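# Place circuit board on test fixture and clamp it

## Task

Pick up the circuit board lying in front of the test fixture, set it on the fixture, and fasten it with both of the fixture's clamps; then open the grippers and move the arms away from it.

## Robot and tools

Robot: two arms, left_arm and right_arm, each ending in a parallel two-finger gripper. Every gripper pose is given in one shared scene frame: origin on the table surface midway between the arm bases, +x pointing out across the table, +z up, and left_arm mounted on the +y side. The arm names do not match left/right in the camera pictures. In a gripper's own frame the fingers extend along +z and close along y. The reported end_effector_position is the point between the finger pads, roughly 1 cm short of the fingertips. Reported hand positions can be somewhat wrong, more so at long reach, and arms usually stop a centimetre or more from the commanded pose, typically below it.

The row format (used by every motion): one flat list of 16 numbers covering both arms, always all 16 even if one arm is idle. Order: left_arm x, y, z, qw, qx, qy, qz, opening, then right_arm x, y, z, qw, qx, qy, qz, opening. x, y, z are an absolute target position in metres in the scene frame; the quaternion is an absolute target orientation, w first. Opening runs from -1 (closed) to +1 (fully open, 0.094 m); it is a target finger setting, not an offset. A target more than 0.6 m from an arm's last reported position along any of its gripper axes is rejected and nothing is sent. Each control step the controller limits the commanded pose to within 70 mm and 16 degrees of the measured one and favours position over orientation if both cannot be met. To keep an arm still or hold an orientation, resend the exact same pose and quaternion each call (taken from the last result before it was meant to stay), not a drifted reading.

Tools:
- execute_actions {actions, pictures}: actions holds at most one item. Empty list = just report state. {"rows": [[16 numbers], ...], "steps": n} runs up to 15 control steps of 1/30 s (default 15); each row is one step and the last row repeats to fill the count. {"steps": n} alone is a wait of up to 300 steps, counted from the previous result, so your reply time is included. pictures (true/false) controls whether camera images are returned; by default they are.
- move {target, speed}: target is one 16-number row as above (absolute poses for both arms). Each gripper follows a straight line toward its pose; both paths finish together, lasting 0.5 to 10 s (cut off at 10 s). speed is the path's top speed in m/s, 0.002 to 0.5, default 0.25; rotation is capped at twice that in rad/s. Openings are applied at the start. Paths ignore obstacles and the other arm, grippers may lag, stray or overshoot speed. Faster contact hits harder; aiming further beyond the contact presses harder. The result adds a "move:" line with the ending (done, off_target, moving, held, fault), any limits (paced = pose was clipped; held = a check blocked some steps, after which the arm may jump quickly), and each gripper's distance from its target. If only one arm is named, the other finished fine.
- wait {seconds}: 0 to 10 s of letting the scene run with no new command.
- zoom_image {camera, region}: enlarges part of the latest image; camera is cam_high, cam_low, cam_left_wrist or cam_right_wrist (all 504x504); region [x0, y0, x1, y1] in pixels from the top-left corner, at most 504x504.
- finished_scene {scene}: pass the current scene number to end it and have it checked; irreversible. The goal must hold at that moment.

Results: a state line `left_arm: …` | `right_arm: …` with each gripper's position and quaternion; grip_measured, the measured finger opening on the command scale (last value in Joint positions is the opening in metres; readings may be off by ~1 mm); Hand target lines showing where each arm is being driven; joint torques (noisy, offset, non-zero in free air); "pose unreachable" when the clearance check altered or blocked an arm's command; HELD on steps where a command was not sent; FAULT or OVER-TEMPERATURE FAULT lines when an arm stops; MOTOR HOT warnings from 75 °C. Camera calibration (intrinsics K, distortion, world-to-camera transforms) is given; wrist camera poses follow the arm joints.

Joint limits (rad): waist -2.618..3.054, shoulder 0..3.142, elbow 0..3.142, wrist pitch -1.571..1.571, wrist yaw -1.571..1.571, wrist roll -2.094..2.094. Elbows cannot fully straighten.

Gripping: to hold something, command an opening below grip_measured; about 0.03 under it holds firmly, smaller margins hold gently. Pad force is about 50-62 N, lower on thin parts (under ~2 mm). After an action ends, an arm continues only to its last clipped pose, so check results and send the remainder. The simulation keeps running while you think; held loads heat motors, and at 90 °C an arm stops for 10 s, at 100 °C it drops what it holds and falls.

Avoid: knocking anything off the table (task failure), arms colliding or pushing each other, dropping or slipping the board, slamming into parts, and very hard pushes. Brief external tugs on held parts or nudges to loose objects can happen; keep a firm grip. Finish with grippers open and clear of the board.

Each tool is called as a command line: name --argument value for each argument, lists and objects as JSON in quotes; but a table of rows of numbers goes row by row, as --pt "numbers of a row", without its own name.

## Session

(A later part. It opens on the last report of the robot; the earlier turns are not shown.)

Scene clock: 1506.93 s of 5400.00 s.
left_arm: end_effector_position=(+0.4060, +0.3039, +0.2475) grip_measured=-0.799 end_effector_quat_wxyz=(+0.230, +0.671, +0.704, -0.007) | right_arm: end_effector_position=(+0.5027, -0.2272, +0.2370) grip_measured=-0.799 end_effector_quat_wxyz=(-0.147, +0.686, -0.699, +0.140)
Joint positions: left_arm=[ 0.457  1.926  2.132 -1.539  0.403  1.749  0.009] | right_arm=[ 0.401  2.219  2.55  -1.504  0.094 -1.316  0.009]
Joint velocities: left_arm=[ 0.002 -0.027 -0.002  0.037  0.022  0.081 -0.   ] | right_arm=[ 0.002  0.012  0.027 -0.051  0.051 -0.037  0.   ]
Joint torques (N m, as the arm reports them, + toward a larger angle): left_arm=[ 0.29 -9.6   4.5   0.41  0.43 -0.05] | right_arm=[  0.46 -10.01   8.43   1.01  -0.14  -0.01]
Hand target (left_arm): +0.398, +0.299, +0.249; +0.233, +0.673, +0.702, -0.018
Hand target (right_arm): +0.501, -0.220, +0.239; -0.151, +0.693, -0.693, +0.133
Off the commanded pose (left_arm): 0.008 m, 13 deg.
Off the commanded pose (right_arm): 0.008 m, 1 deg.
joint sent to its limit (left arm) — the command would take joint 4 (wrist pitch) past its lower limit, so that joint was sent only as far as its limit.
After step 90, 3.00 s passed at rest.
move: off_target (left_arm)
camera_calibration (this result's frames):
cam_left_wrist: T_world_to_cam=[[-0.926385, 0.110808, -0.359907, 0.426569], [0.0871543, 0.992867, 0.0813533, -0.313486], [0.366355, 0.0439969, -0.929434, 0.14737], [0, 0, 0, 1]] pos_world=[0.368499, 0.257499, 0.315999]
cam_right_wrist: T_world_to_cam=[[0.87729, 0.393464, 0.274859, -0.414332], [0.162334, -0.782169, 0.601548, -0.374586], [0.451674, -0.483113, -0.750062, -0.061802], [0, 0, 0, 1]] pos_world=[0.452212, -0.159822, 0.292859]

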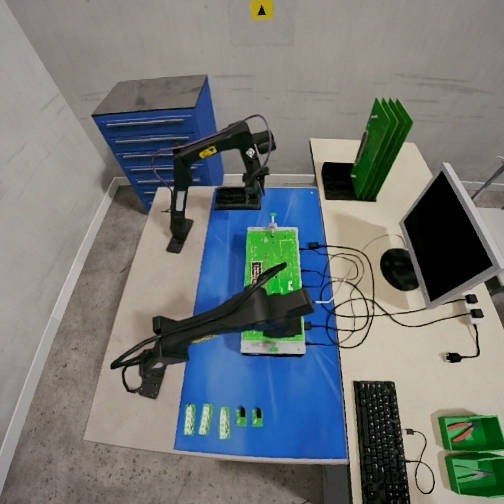

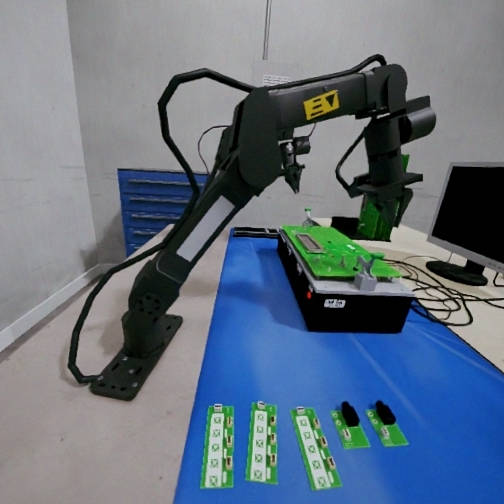

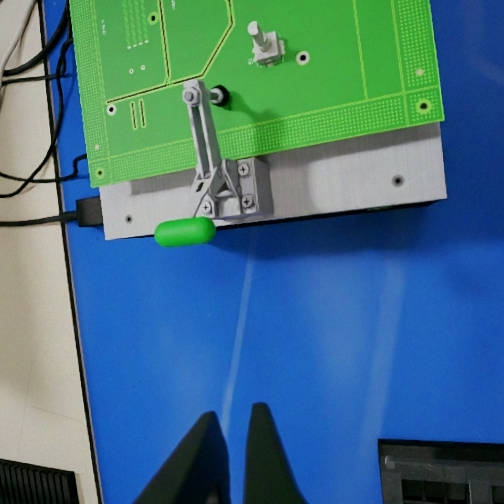

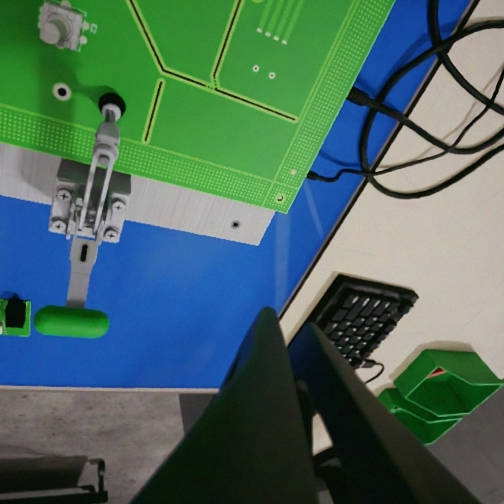

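zoom_image --camera "cam_right_wrist" --region '[240,150,330,240]'

zoom_image --camera "cam_left_wrist" --region '[70,50,470,250]'

zoom_image --camera "cam_low" --region '[270,250,420,300]'

Region (240, 150, 330, 240) of cam_right_wrist's 504x504 image, scaled by 5.600, with more detail than that image has.

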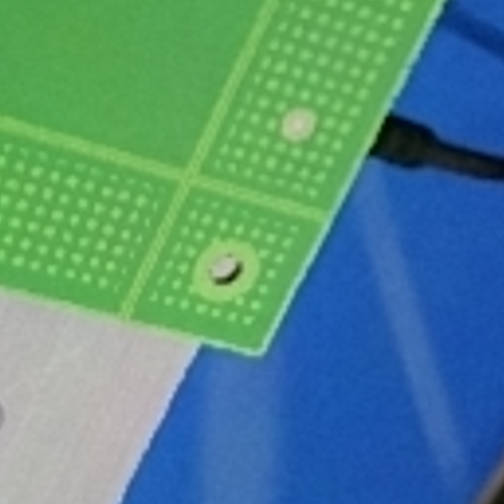

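Region (70, 50, 470, 250) of cam_left_wrist's 504x504 image, scaled by 1.260, with more detail than that image has.

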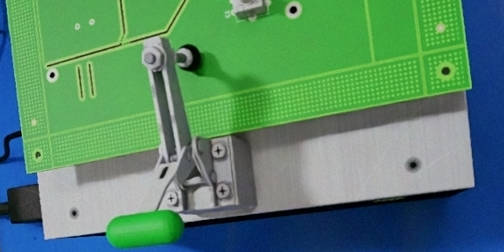

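Region (270, 250, 420, 300) of cam_low's 504x504 image, scaled by 3.360, with more detail than that image has.

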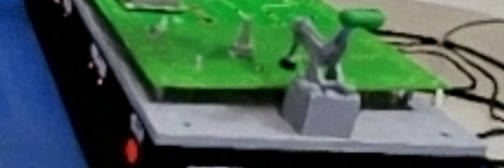

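zoom_image --camera "cam_low" --region '[275,210,365,255]'

zoom_image --camera "cam_left_wrist" --region '[70,130,150,210]'

Region (275, 210, 365, 255) of cam_low's 504x504 image, scaled by 5.600, with more detail than that image has.

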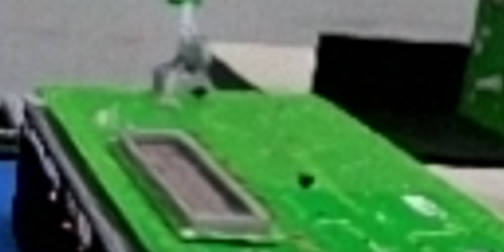

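Region (70, 130, 150, 210) of cam_left_wrist's 504x504 image, scaled by 6.300, with more detail than that image has.

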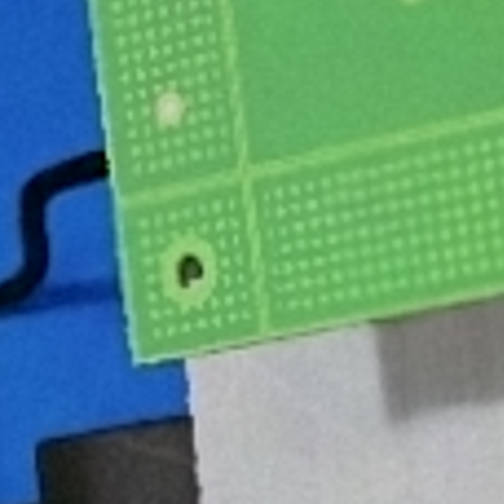

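move --target '[0.424,0.168,0.19,0.07,0.70,0.70,-0.07,-0.3,0.40,-0.38,0.24,-0.05,0.705,-0.705,0.05,0.2]' --speed 0.15

move --target '[0.424,0.168,0.125,0.07,0.70,0.70,-0.07,-0.3,0.40,-0.38,0.24,-0.05,0.705,-0.705,0.05,0.2]' --speed 0.05

Scene clock: 1532.60 s of 5400.00 s.
left_arm: end_effector_position=(+0.4253, +0.1671, +0.1905) grip_measured=-0.302 end_effector_quat_wxyz=(+0.119, +0.703, +0.700, -0.041) | right_arm: end_effector_position=(+0.4057, -0.3833, +0.2396) grip_measured=+0.198 end_effector_quat_wxyz=(-0.071, +0.699, -0.705, +0.092)
Joint positions: left_arm=[ 0.04   2.109  2.222 -1.539  0.208  1.418  0.033] | right_arm=[ 0.017  1.87   2.083 -1.551  0.    -1.691  0.056]
Joint velocities: left_arm=[ 0.022 -0.002  0.002  0.037 -0.007 -0.037 -0.002] | right_arm=[-0.002  0.002 -0.012  0.007 -0.037 -0.081 -0.   ]
Joint torques (N m, as the arm reports them, + toward a larger angle): left_arm=[ 0.24 -8.79  7.54  0.27  0.11 -0.11] | right_arm=[-0.15 -9.98  4.37  0.76 -0.15 -0.05]
Hand target (left_arm): +0.426, +0.168, +0.190; +0.115, +0.699, +0.704, -0.043
Hand target (right_arm): +0.398, -0.380, +0.240; -0.073, +0.703, -0.702, +0.082
Off the commanded pose (left_arm): 0.002 m, 7 deg.
Off the commanded pose (right_arm): 0.007 m, 5 deg.
joint sent to its limit (left arm) — the command would take joint 4 (wrist pitch) past its lower limit, so that joint was sent only as far as its limit.
joint sent to its limit (right arm) — the command would take joint 4 (wrist pitch) past its lower limit, so that joint was sent only as far as its limit.
After step 90, 20.93 s passed at rest.
move: off_target (left_arm, right_arm)
camera_calibration (this result's frames):
cam_left_wrist: T_world_to_cam=[[-0.966874, 0.205249, -0.151749, 0.400868], [0.179188, 0.969165, 0.16915, -0.226585], [0.181787, 0.136355, -0.973838, 0.16487], [0, 0, 0, 1]] pos_world=[0.398219, 0.11484, 0.259715]
cam_right_wrist: T_world_to_cam=[[0.909743, 0.402714, 0.100945, -0.236597], [0.269927, -0.758463, 0.593189, -0.51507], [0.315449, -0.512401, -0.79871, -0.0357089], [0, 0, 0, 1]] pos_world=[0.365538, -0.313678, 0.300896]

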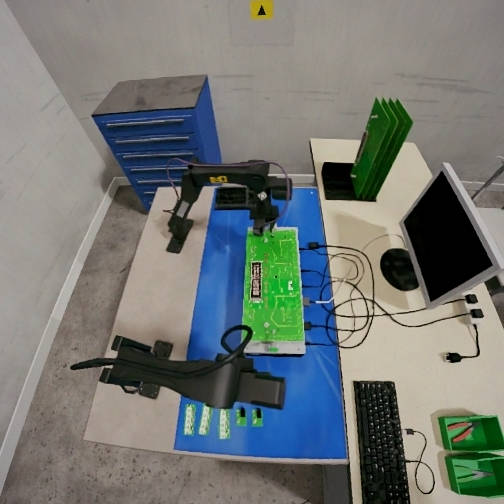

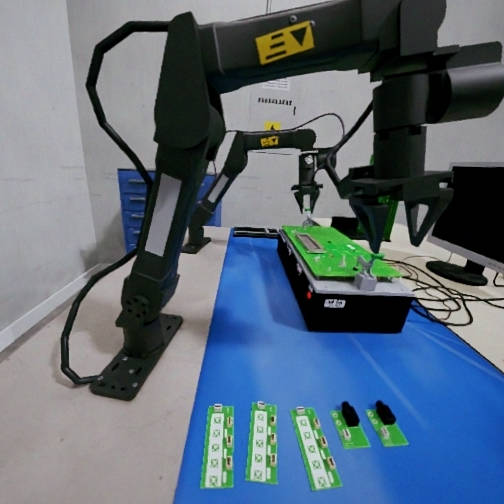

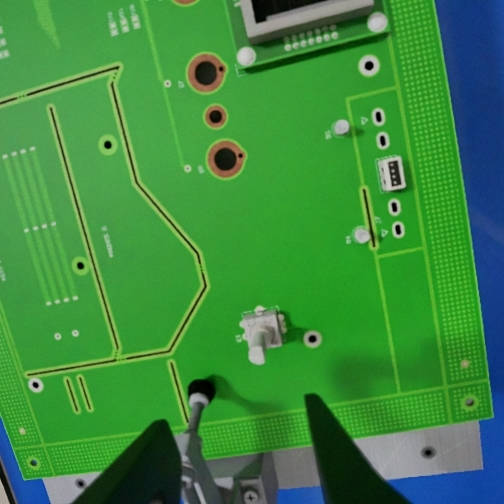

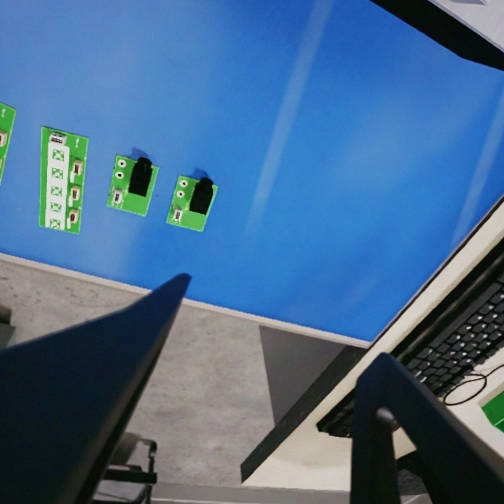

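Scene clock: 1534.20 s of 5400.00 s.
left_arm: end_effector_position=(+0.4206, +0.1687, +0.1374) grip_measured=-0.302 end_effector_quat_wxyz=(+0.078, +0.701, +0.705, -0.068) | right_arm: end_effector_position=(+0.4058, -0.3829, +0.2396) grip_measured=+0.198 end_effector_quat_wxyz=(-0.072, +0.700, -0.705, +0.091)
Joint positions: left_arm=[ 0.039  2.142  2.066 -1.451  0.202  1.418  0.033] | right_arm=[ 0.017  1.87   2.083 -1.551 -0.002 -1.692  0.056]
Joint velocities: left_arm=[-0.012 -0.022 -0.002  0.022  0.037  0.037 -0.   ] | right_arm=[ 0.007  0.007  0.007 -0.066  0.007  0.007  0.   ]
Joint torques (N m, as the arm reports them, + toward a larger angle): left_arm=[-0.27 -8.62  5.45  0.39  0.16  0.03] | right_arm=[-0.17 -9.2   5.11  0.76 -0.13 -0.05]
Hand target (left_arm): +0.423, +0.168, +0.125; +0.071, +0.704, +0.703, -0.071
Hand target (right_arm): +0.400, -0.380, +0.240; -0.073, +0.703, -0.703, +0.082
Off the commanded pose (left_arm): 0.013 m, 1 deg.
Off the commanded pose (right_arm): 0.007 m, 5 deg.
joint sent to its limit (right arm) — the command would take joint 4 (wrist pitch) past its lower limit, so that joint was sent only as far as its limit.
move: off_target (left_arm, right_arm)
camera_calibration (this result's frames):
cam_left_wrist: T_world_to_cam=[[-0.976942, 0.207131, -0.0517786, 0.378154], [0.195698, 0.965693, 0.170704, -0.224952], [0.0853603, 0.156635, -0.983961, 0.152384], [0, 0, 0, 1]] pos_world=[0.400449, 0.115039, 0.20792]
cam_right_wrist: T_world_to_cam=[[0.909244, 0.403621, 0.101814, -0.236431], [0.270696, -0.75913, 0.591984, -0.515105], [0.316227, -0.510697, -0.799493, -0.0350251], [0, 0, 0, 1]] pos_world=[0.365486, -0.31349, 0.301003]

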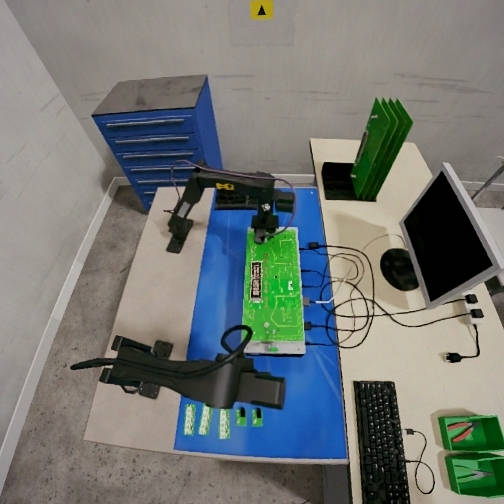

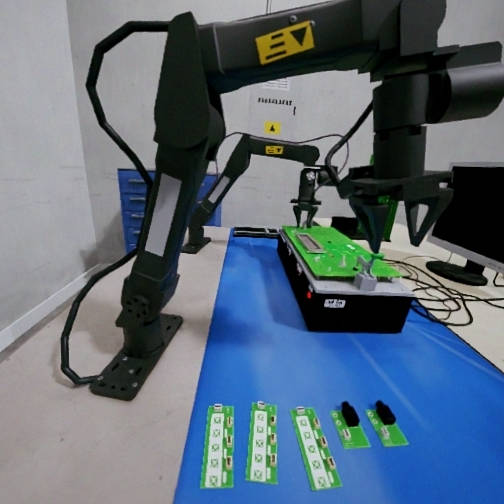

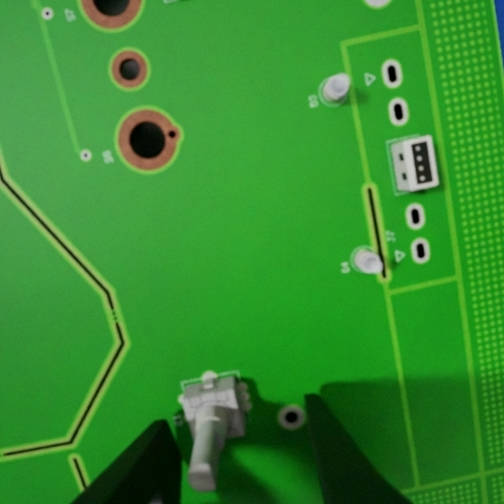

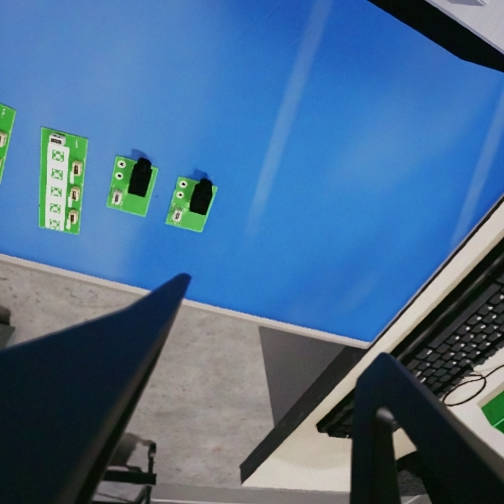

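move --target '[0.426,0.164,0.12,0.07,0.70,0.70,-0.07,-0.3,0.40,-0.38,0.24,-0.05,0.705,-0.705,0.05,0.2]' --speed 0.03

move --target '[0.426,0.164,0.124,0.07,0.70,0.70,-0.07,-0.85,0.40,-0.38,0.24,-0.05,0.705,-0.705,0.05,0.2]'

move --target '[0.438,0.164,0.124,0.07,0.70,0.70,-0.07,-0.85,0.40,-0.38,0.24,-0.05,0.705,-0.705,0.05,0.2]' --speed 0.004

move --target '[0.414,0.164,0.124,0.07,0.70,0.70,-0.07,-0.85,0.40,-0.38,0.24,-0.05,0.705,-0.705,0.05,0.2]' --speed 0.004

Scene clock: 1543.53 s of 5400.00 s.
left_arm: end_effector_position=(+0.4206, +0.1687, +0.1372) grip_measured=-0.302 end_effector_quat_wxyz=(+0.076, +0.703, +0.705, -0.065) | right_arm: end_effector_position=(+0.4058, -0.3829, +0.2396) grip_measured=+0.198 end_effector_quat_wxyz=(-0.072, +0.700, -0.705, +0.091)
Joint positions: left_arm=[ 0.037  2.142  2.066 -1.451  0.195  1.418  0.033] | right_arm=[ 0.017  1.87   2.083 -1.551 -0.002 -1.692  0.056]
Joint velocities: left_arm=[ 0.007 -0.002 -0.007  0.022 -0.051 -0.037 -0.   ] | right_arm=[-0.017 -0.007 -0.002  0.007  0.081 -0.022 -0.001]
Joint torques (N m, as the arm reports them, + toward a larger angle): left_arm=[-0.85 -7.75  5.    0.49  0.16 -0.08] | right_arm=[-0.18 -9.2   5.11  0.76 -0.15 -0.04]
Hand target (left_arm): +0.425, +0.164, +0.120; +0.070, +0.704, +0.703, -0.071
Hand target (right_arm): +0.400, -0.380, +0.240; -0.073, +0.703, -0.703, +0.082
Off the commanded pose (left_arm): 0.019 m, 1 deg.
Off the commanded pose (right_arm): 0.007 m, 5 deg.
joint sent to its limit (right arm) — the command would take joint 4 (wrist pitch) past its lower limit, so that joint was sent only as far as its limit.
After step 90, 4.53 s passed at rest.
move: off_target (left_arm, right_arm)
camera_calibration (this result's frames):
cam_left_wrist: T_world_to_cam=[[-0.976378, 0.209787, -0.0517321, 0.377462], [0.19777, 0.964118, 0.177095, -0.226403], [0.0870281, 0.16268, -0.982833, 0.150285], [0, 0, 0, 1]] pos_world=[0.400242, 0.114644, 0.207327]
cam_right_wrist: T_world_to_cam=[[0.909244, 0.403621, 0.101814, -0.236431], [0.270696, -0.75913, 0.591984, -0.515105], [0.316227, -0.510697, -0.799493, -0.0350251], [0, 0, 0, 1]] pos_world=[0.365486, -0.31349, 0.301003]

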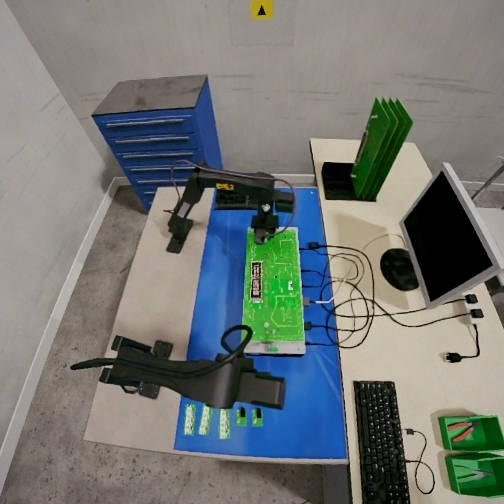

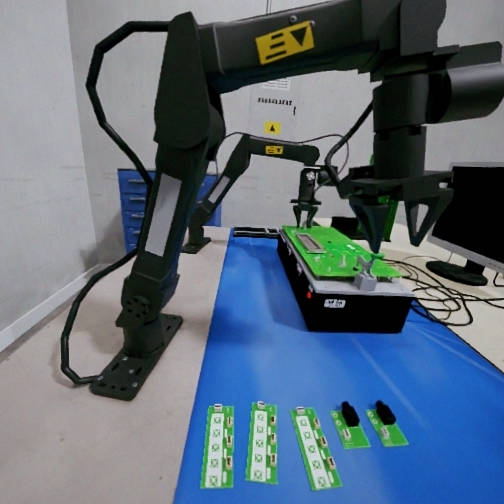

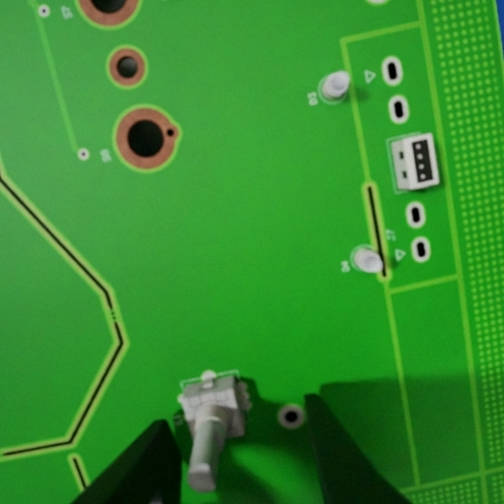

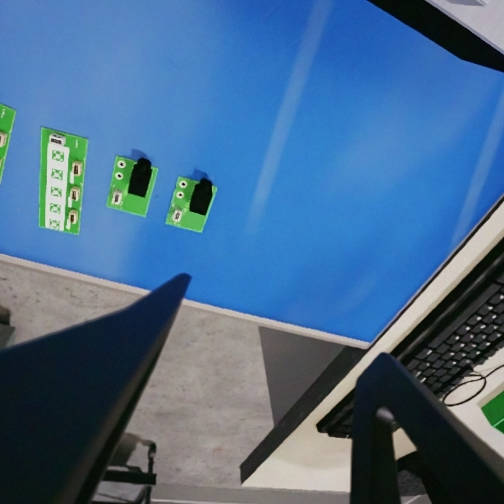

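Scene clock: 1544.23 s of 5400.00 s.
left_arm: end_effector_position=(+0.4216, +0.1688, +0.1357) grip_measured=-0.795 end_effector_quat_wxyz=(+0.075, +0.703, +0.705, -0.065) | right_arm: end_effector_position=(+0.4058, -0.3829, +0.2396) grip_measured=+0.198 end_effector_quat_wxyz=(-0.072, +0.700, -0.705, +0.091)
Joint positions: left_arm=[ 0.037  2.146  2.066 -1.447  0.194  1.418  0.01 ] | right_arm=[ 0.017  1.87   2.083 -1.551 -0.002 -1.692  0.056]
Joint velocities: left_arm=[ 0.012  0.022  0.012  0.022  0.037 -0.022 -0.   ] | right_arm=[ 0.022 -0.007 -0.007 -0.007 -0.007 -0.051 -0.   ]
Joint torques (N m, as the arm reports them, + toward a larger angle): left_arm=[-0.86 -7.97  6.41  0.34  0.15 -0.07] | right_arm=[-0.17 -9.19  5.1   0.76 -0.15 -0.05]
Hand target (left_arm): +0.426, +0.164, +0.124; +0.070, +0.704, +0.704, -0.070
Hand target (right_arm): +0.400, -0.380, +0.240; -0.074, +0.703, -0.703, +0.082
Off the commanded pose (left_arm): 0.013 m, 1 deg.
Off the commanded pose (right_arm): 0.006 m, 5 deg.
joint sent to its limit (right arm) — the command would take joint 4 (wrist pitch) past its lower limit, so that joint was sent only as far as its limit.
move: off_target (left_arm, right_arm)
camera_calibration (this result's frames):
cam_left_wrist: T_world_to_cam=[[-0.97638, 0.209796, -0.0516568, 0.378359], [0.197692, 0.963928, 0.178218, -0.22647], [0.0871828, 0.163796, -0.982634, 0.148398], [0, 0, 0, 1]] pos_world=[0.401255, 0.114616, 0.205727]
cam_right_wrist: T_world_to_cam=[[0.909203, 0.403664, 0.102006, -0.236479], [0.270735, -0.759324, 0.591717, -0.515082], [0.31631, -0.510374, -0.799666, -0.0348623], [0, 0, 0, 1]] pos_world=[0.365486, -0.313449, 0.301027]

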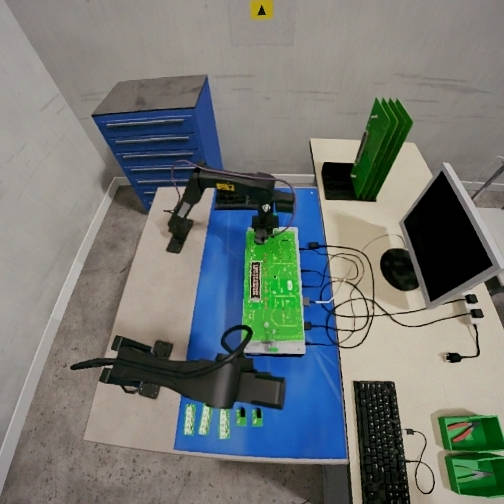

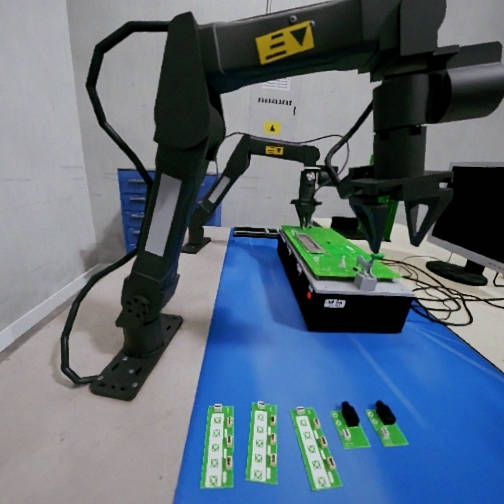

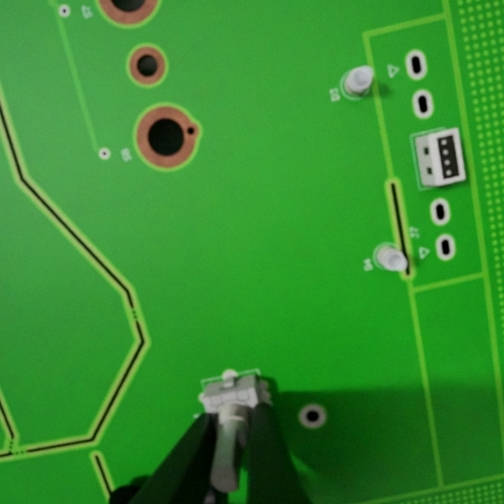

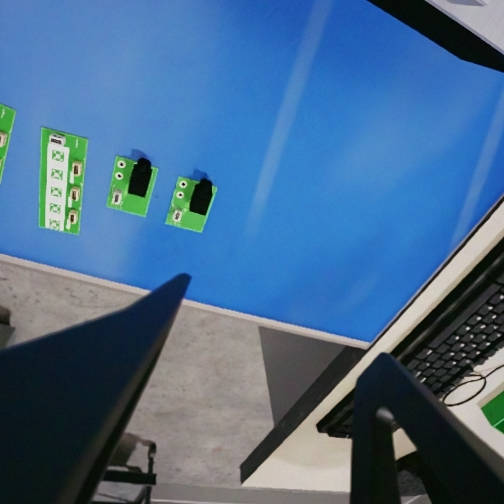

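Scene clock: 1554.43 s of 5400.00 s.
left_arm: end_effector_position=(+0.4227, +0.1686, +0.1357) grip_measured=-0.795 end_effector_quat_wxyz=(+0.064, +0.702, +0.706, -0.074) | right_arm: end_effector_position=(+0.4058, -0.3829, +0.2396) grip_measured=+0.198 end_effector_quat_wxyz=(-0.072, +0.700, -0.705, +0.091)
Joint positions: left_arm=[ 0.037  2.19   2.137 -1.504  0.194  1.418  0.01 ] | right_arm=[ 0.017  1.87   2.083 -1.551 -0.002 -1.692  0.056]
Joint velocities: left_arm=[ 0.002  0.002 -0.007  0.022 -0.051 -0.037  0.   ] | right_arm=[ 0.007  0.002  0.002 -0.11   0.051 -0.081 -0.001]
Joint torques (N m, as the arm reports them, + toward a larger angle): left_arm=[-0.3  -8.08  7.37  0.47  0.14 -0.05] | right_arm=[-0.17 -8.96  5.37  0.76 -0.13 -0.04]
Hand target (left_arm): +0.435, +0.165, +0.126; +0.071, +0.703, +0.704, -0.070
Hand target (right_arm): +0.401, -0.380, +0.239; -0.073, +0.702, -0.703, +0.082
Off the commanded pose (left_arm): 0.020 m, 1 deg.
Off the commanded pose (right_arm): 0.006 m, 5 deg.
joint sent to its limit (right arm) — the command would take joint 4 (wrist pitch) past its lower limit, so that joint was sent only as far as its limit.
move: off_target (left_arm, right_arm; path cut at 10 s)
camera_calibration (this result's frames):
cam_left_wrist: T_world_to_cam=[[-0.977464, 0.209955, -0.0219877, 0.37586], [0.202913, 0.963162, 0.176481, -0.228376], [0.0582309, 0.168043, -0.984058, 0.160054], [0, 0, 0, 1]] pos_world=[0.40441, 0.114153, 0.206071]
cam_right_wrist: T_world_to_cam=[[0.909203, 0.403664, 0.102006, -0.236479], [0.270735, -0.759324, 0.591717, -0.515082], [0.31631, -0.510374, -0.799666, -0.0348623], [0, 0, 0, 1]] pos_world=[0.365486, -0.313449, 0.301027]

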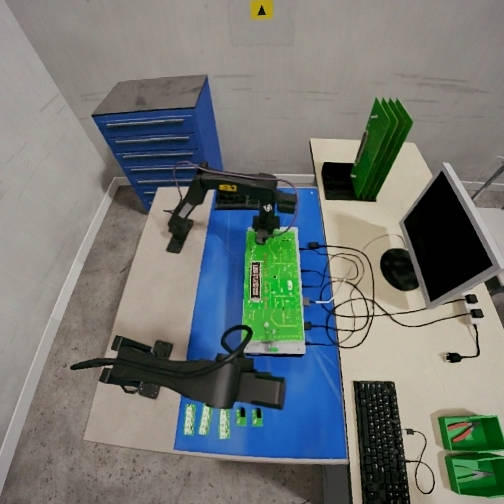

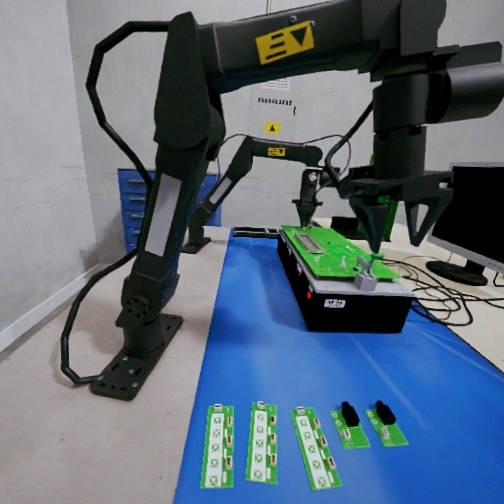

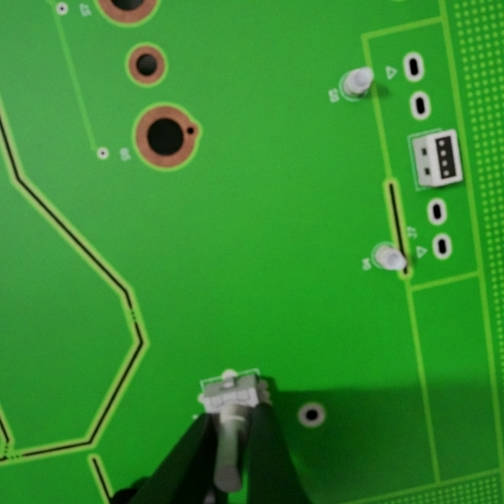

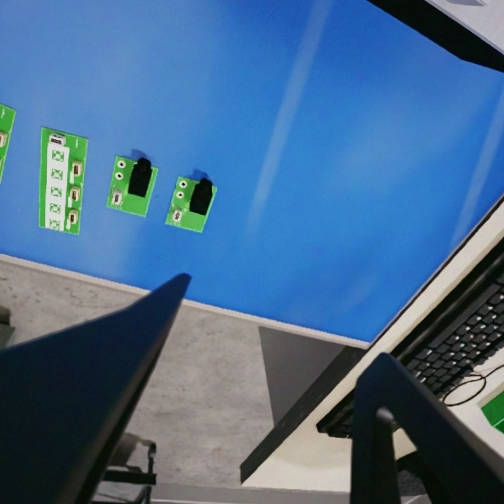

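Scene clock: 1564.63 s of 5400.00 s.
left_arm: end_effector_position=(+0.4220, +0.1687, +0.1349) grip_measured=-0.795 end_effector_quat_wxyz=(+0.081, +0.703, +0.704, -0.061) | right_arm: end_effector_position=(+0.4058, -0.3829, +0.2396) grip_measured=+0.198 end_effector_quat_wxyz=(-0.072, +0.700, -0.705, +0.091)
Joint positions: left_arm=[ 0.037  2.13   2.038 -1.421  0.194  1.417  0.01 ] | right_arm=[ 0.017  1.87   2.083 -1.551 -0.002 -1.692  0.056]
Joint velocities: left_arm=[ 0.002 -0.002 -0.022  0.037  0.051  0.066  0.   ] | right_arm=[-0.012  0.002  0.007  0.022 -0.022  0.037  0.001]
Joint torques (N m, as the arm reports them, + toward a larger angle): left_arm=[ -1.04 -10.05   3.8    0.29   0.15  -0.1 ] | right_arm=[-0.17 -8.96  5.39  0.76 -0.13 -0.04]
Hand target (left_arm): +0.415, +0.165, +0.126; +0.069, +0.703, +0.704, -0.071
Hand target (right_arm): +0.401, -0.380, +0.239; -0.073, +0.702, -0.703, +0.082
Off the commanded pose (left_arm): 0.014 m, 2 deg.
Off the commanded pose (right_arm): 0.006 m, 5 deg.
joint sent to its limit (right arm) — the command would take joint 4 (wrist pitch) past its lower limit, so that joint was sent only as far as its limit.
move: off_target (left_arm, right_arm; path cut at 10 s)
camera_calibration (this result's frames):
cam_left_wrist: T_world_to_cam=[[-0.975751, 0.208949, -0.0651925, 0.380393], [0.194572, 0.964433, 0.178916, -0.22522], [0.100258, 0.161893, -0.981702, 0.142317], [0, 0, 0, 1]] pos_world=[0.400722, 0.114687, 0.204807]
cam_right_wrist: T_world_to_cam=[[0.909203, 0.403664, 0.102006, -0.236479], [0.270735, -0.759324, 0.591717, -0.515082], [0.31631, -0.510374, -0.799666, -0.0348623], [0, 0, 0, 1]] pos_world=[0.365486, -0.313449, 0.301027]

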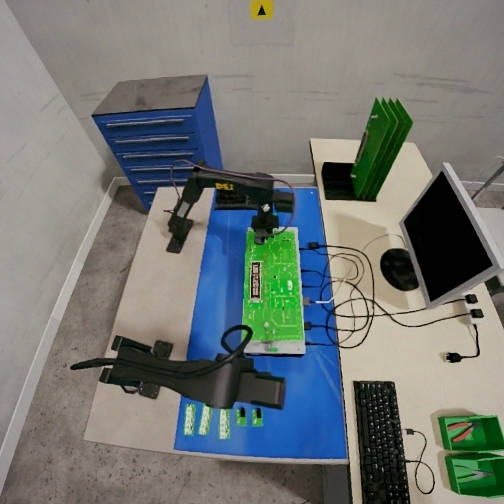

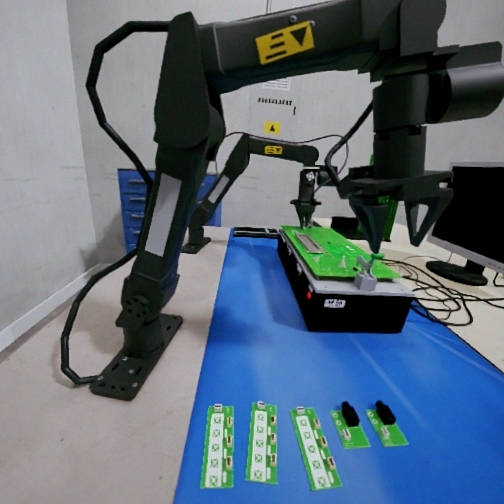

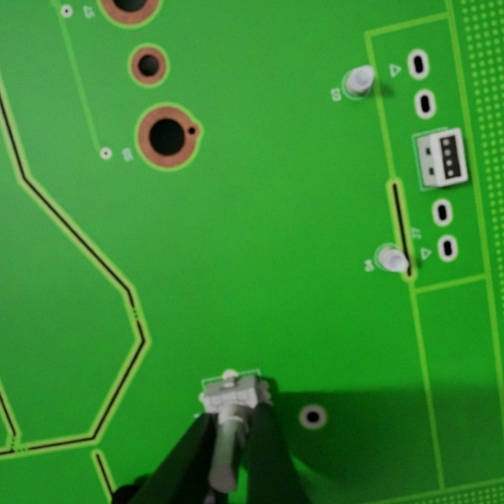

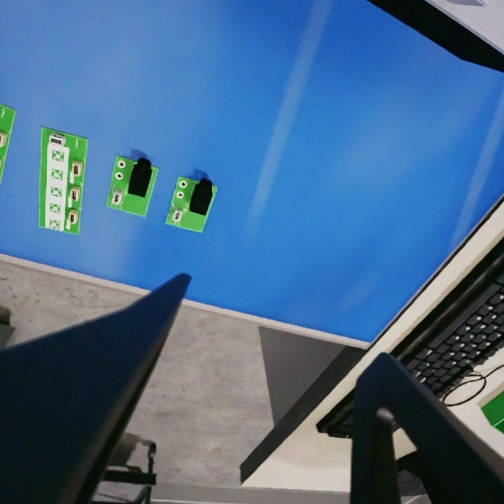

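move --target '[0.424,0.166,0.135,0.07,0.70,0.70,-0.07,-0.3,0.44,-0.37,0.20,0.53,-0.46,0.63,0.33,-0.5]' --speed 0.15

move --target '[0.42,0.20,0.25,0.15,0.69,0.70,-0.03,-0.3,0.455,-0.345,0.165,0.53,-0.46,0.63,0.33,-0.5]' --speed 0.1

move --target '[0.42,0.20,0.25,0.15,0.69,0.70,-0.03,-0.3,0.455,-0.285,0.163,0.53,-0.46,0.63,0.33,-0.5]' --speed 0.05

Scene clock: 1582.73 s of 5400.00 s.
left_arm: end_effector_position=(+0.4209, +0.1687, +0.1389) grip_measured=-0.302 end_effector_quat_wxyz=(+0.073, +0.702, +0.705, -0.067) | right_arm: end_effector_position=(+0.4395, -0.3663, +0.2000) grip_measured=-0.498 end_effector_quat_wxyz=(+0.523, -0.469, +0.642, +0.305)
Joint positions: left_arm=[ 0.037  2.153  2.092 -1.471  0.195  1.417  0.033] | right_arm=[-0.359  2.146  1.802 -1.55  -1.286 -2.01   0.024]
Joint velocities: left_arm=[-0.007 -0.012  0.002 -0.051 -0.11  -0.022 -0.001] | right_arm=[-0.012 -0.007 -0.007 -0.037 -0.037  0.022 -0.001]
Joint torques (N m, as the arm reports them, + toward a larger angle): left_arm=[-0.49 -8.52  7.71  0.12  0.16 -0.05] | right_arm=[-0.68 -9.54  4.39 -0.14 -0.75 -0.02]
Hand target (left_arm): +0.424, +0.166, +0.135; +0.071, +0.704, +0.703, -0.070
Hand target (right_arm): +0.438, -0.368, +0.197; +0.529, -0.451, +0.645, +0.319
Off the commanded pose (left_arm): 0.006 m, 1 deg.
Off the commanded pose (right_arm): 0.004 m, 3 deg.
joint sent to its limit (right arm) — the command would take joint 4 (wrist pitch) past its lower limit, so that joint was sent only as far as its limit.
After step 90, 10.07 s passed at rest.
move: off_target (right_arm)
camera_calibration (this result's frames):
cam_left_wrist: T_world_to_cam=[[-0.97687, 0.209108, -0.0447178, 0.377151], [0.198254, 0.964028, 0.177046, -0.226963], [0.0801309, 0.164086, -0.983186, 0.154628], [0, 0, 0, 1]] pos_world=[0.401033, 0.114561, 0.209076]
cam_right_wrist: T_world_to_cam=[[0.878864, -0.13488, 0.457608, -0.524841], [0.172508, -0.804448, -0.568423, -0.22947], [0.444791, 0.578508, -0.683732, 0.250426], [0, 0, 0, 1]] pos_world=[0.389462, -0.40026, 0.28096]

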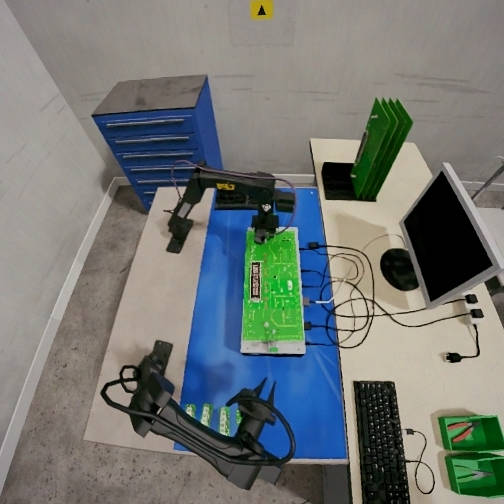

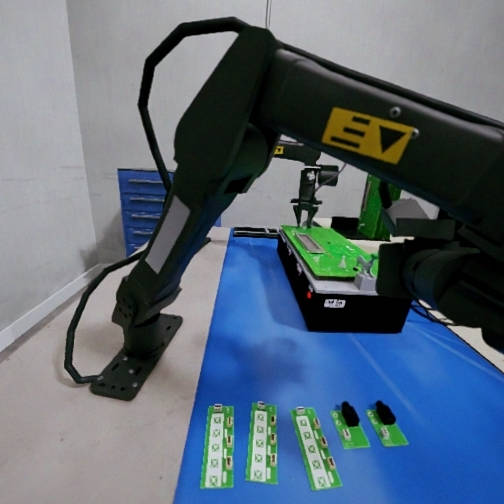

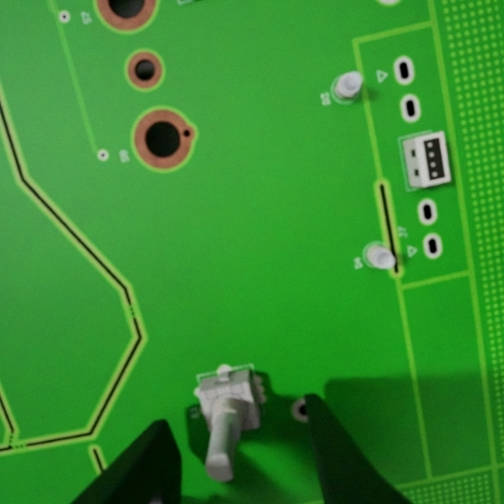

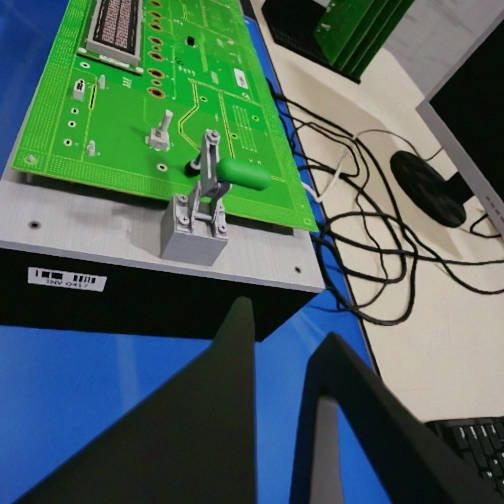

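Scene clock: 1584.27 s of 5400.00 s.
left_arm: end_effector_position=(+0.4249, +0.2001, +0.2397) grip_measured=-0.302 end_effector_quat_wxyz=(+0.177, +0.685, +0.707, -0.000) | right_arm: end_effector_position=(+0.4554, -0.3499, +0.1693) grip_measured=-0.498 end_effector_quat_wxyz=(+0.528, -0.475, +0.630, +0.315)
Joint positions: left_arm=[ 0.126  2.002  2.24  -1.535  0.23   1.451  0.033] | right_arm=[-0.305  2.193  1.744 -1.371 -1.315 -1.936  0.024]
Joint velocities: left_arm=[-0.027 -0.002 -0.012  0.022  0.051 -0.022 -0.001] | right_arm=[ 0.017 -0.002 -0.022  0.066 -0.007  0.037 -0.   ]
Joint torques (N m, as the arm reports them, + toward a larger angle): left_arm=[ 0.78 -9.95  7.2   0.41  0.29 -0.02] | right_arm=[  0.48 -10.25   4.11   0.19  -0.78   0.13]
Hand target (left_arm): +0.420, +0.200, +0.250; +0.186, +0.686, +0.704, -0.002
Hand target (right_arm): +0.455, -0.345, +0.165; +0.530, -0.462, +0.630, +0.331
Off the commanded pose (left_arm): 0.011 m, 5 deg.
Off the commanded pose (right_arm): 0.006 m, 2 deg.
joint sent to its limit (left arm) — the command would take joint 4 (wrist pitch) past its lower limit, so that joint was sent only as far as its limit.
move: off_target (left_arm)
camera_calibration (this result's frames):
cam_left_wrist: T_world_to_cam=[[-0.946421, 0.151347, -0.285275, 0.435279], [0.108283, 0.980964, 0.161194, -0.237245], [0.30424, 0.121667, -0.944794, 0.152364], [0, 0, 0, 1]] pos_world=[0.391291, 0.148313, 0.306369]
cam_right_wrist: T_world_to_cam=[[0.876255, -0.120204, 0.466614, -0.517725], [0.200967, -0.788966, -0.580642, -0.241963], [0.437938, 0.602565, -0.667178, 0.221572], [0, 0, 0, 1]] pos_world=[0.405251, -0.386644, 0.248912]

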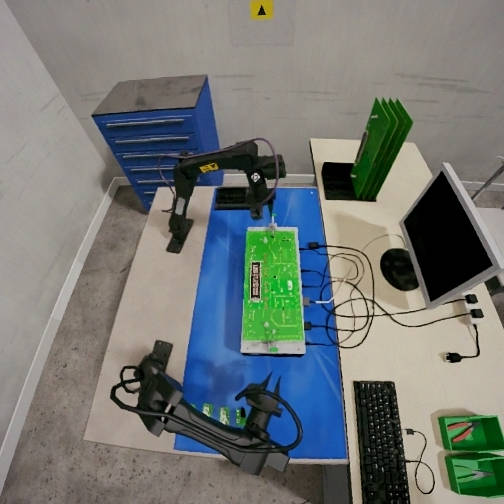

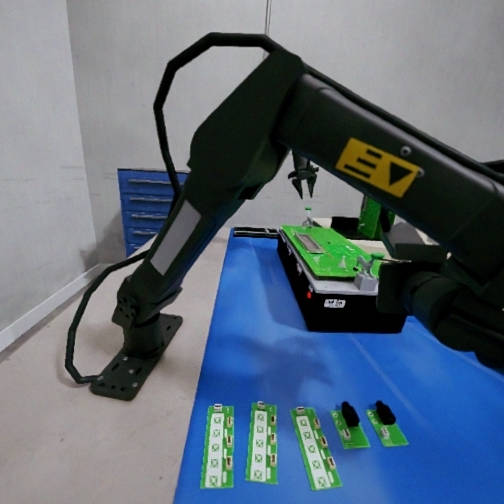

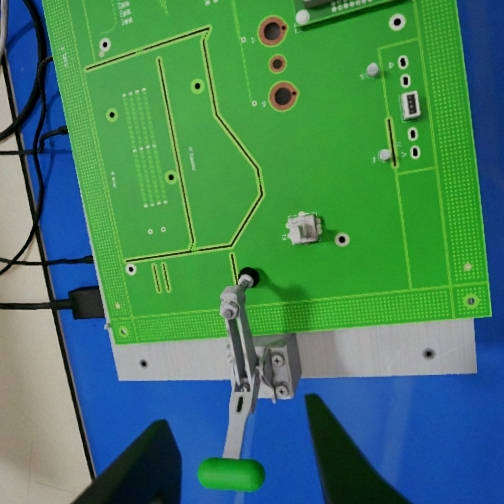

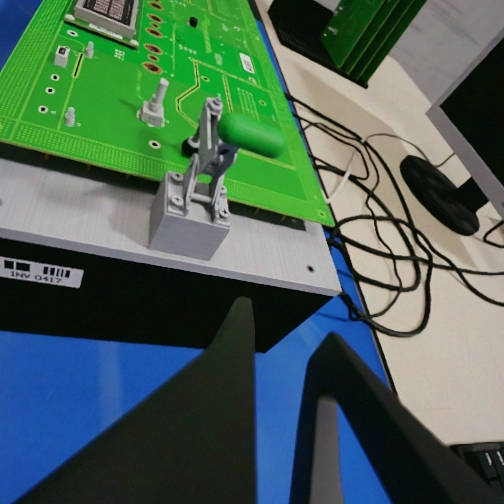

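Scene clock: 1586.27 s of 5400.00 s.
left_arm: end_effector_position=(+0.4248, +0.1992, +0.2399) grip_measured=-0.302 end_effector_quat_wxyz=(+0.178, +0.686, +0.705, -0.002) | right_arm: end_effector_position=(+0.4625, -0.2908, +0.1576) grip_measured=-0.498 end_effector_quat_wxyz=(+0.530, -0.460, +0.636, +0.320)
Joint positions: left_arm=[ 0.126  2.002  2.24  -1.535  0.236  1.455  0.033] | right_arm=[-0.16   1.986  1.358 -0.568 -1.317 -1.268  0.024]
Joint velocities: left_arm=[ 0.002 -0.017  0.007 -0.022 -0.037  0.022 -0.001] | right_arm=[ 0.017 -0.002 -0.022  0.066 -0.051  0.051 -0.001]
Joint torques (N m, as the arm reports them, + toward a larger angle): left_arm=[ 0.72 -9.83  6.93  0.51  0.34  0.  ] | right_arm=[  0.3  -11.77   4.57   0.89  -0.63   0.11]
Hand target (left_arm): +0.420, +0.200, +0.249; +0.186, +0.686, +0.703, -0.003
Hand target (right_arm): +0.457, -0.286, +0.163; +0.532, -0.459, +0.632, +0.327
Off the commanded pose (left_arm): 0.011 m, 5 deg.
Off the commanded pose (right_arm): 0.011 m, 1 deg.
joint sent to its limit (left arm) — the command would take joint 4 (wrist pitch) past its lower limit, so that joint was sent only as far as its limit.
move: off_target (left_arm, right_arm)
camera_calibration (this result's frames):
cam_left_wrist: T_world_to_cam=[[-0.94555, 0.154531, -0.286453, 0.434652], [0.112765, 0.98113, 0.157058, -0.237307], [0.305318, 0.116204, -0.945134, 0.153422], [0, 0, 0, 1]] pos_world=[0.390903, 0.147834, 0.306783]
cam_right_wrist: T_world_to_cam=[[0.882132, -0.147034, 0.447465, -0.518921], [0.174334, -0.780627, -0.600191, -0.185731], [0.437552, 0.607456, -0.662983, 0.17596], [0, 0, 0, 1]] pos_world=[0.413144, -0.328174, 0.237383]

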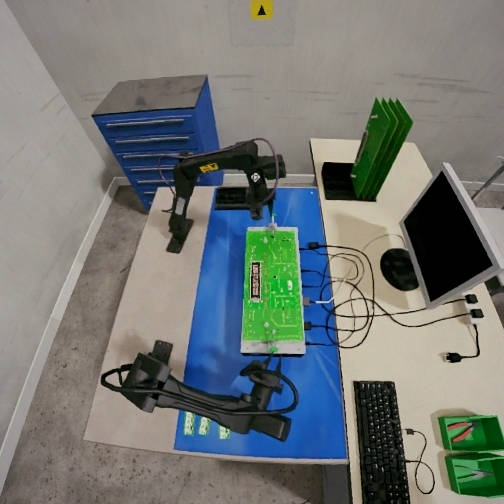

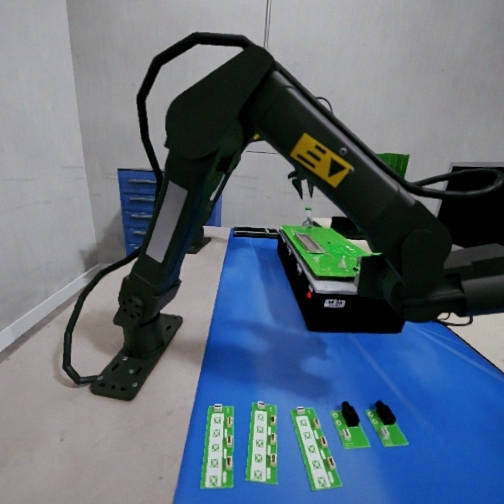

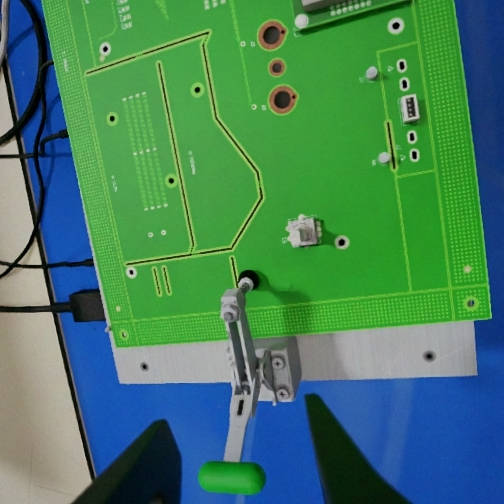

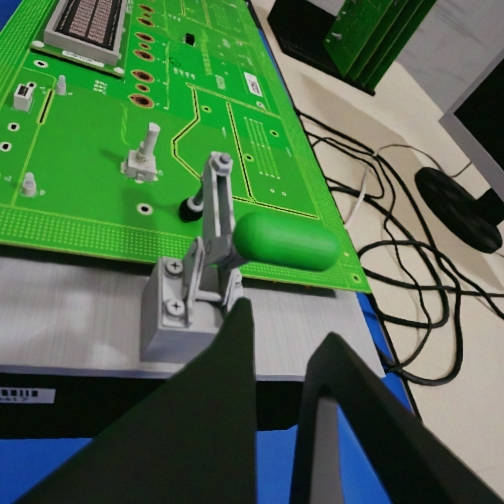

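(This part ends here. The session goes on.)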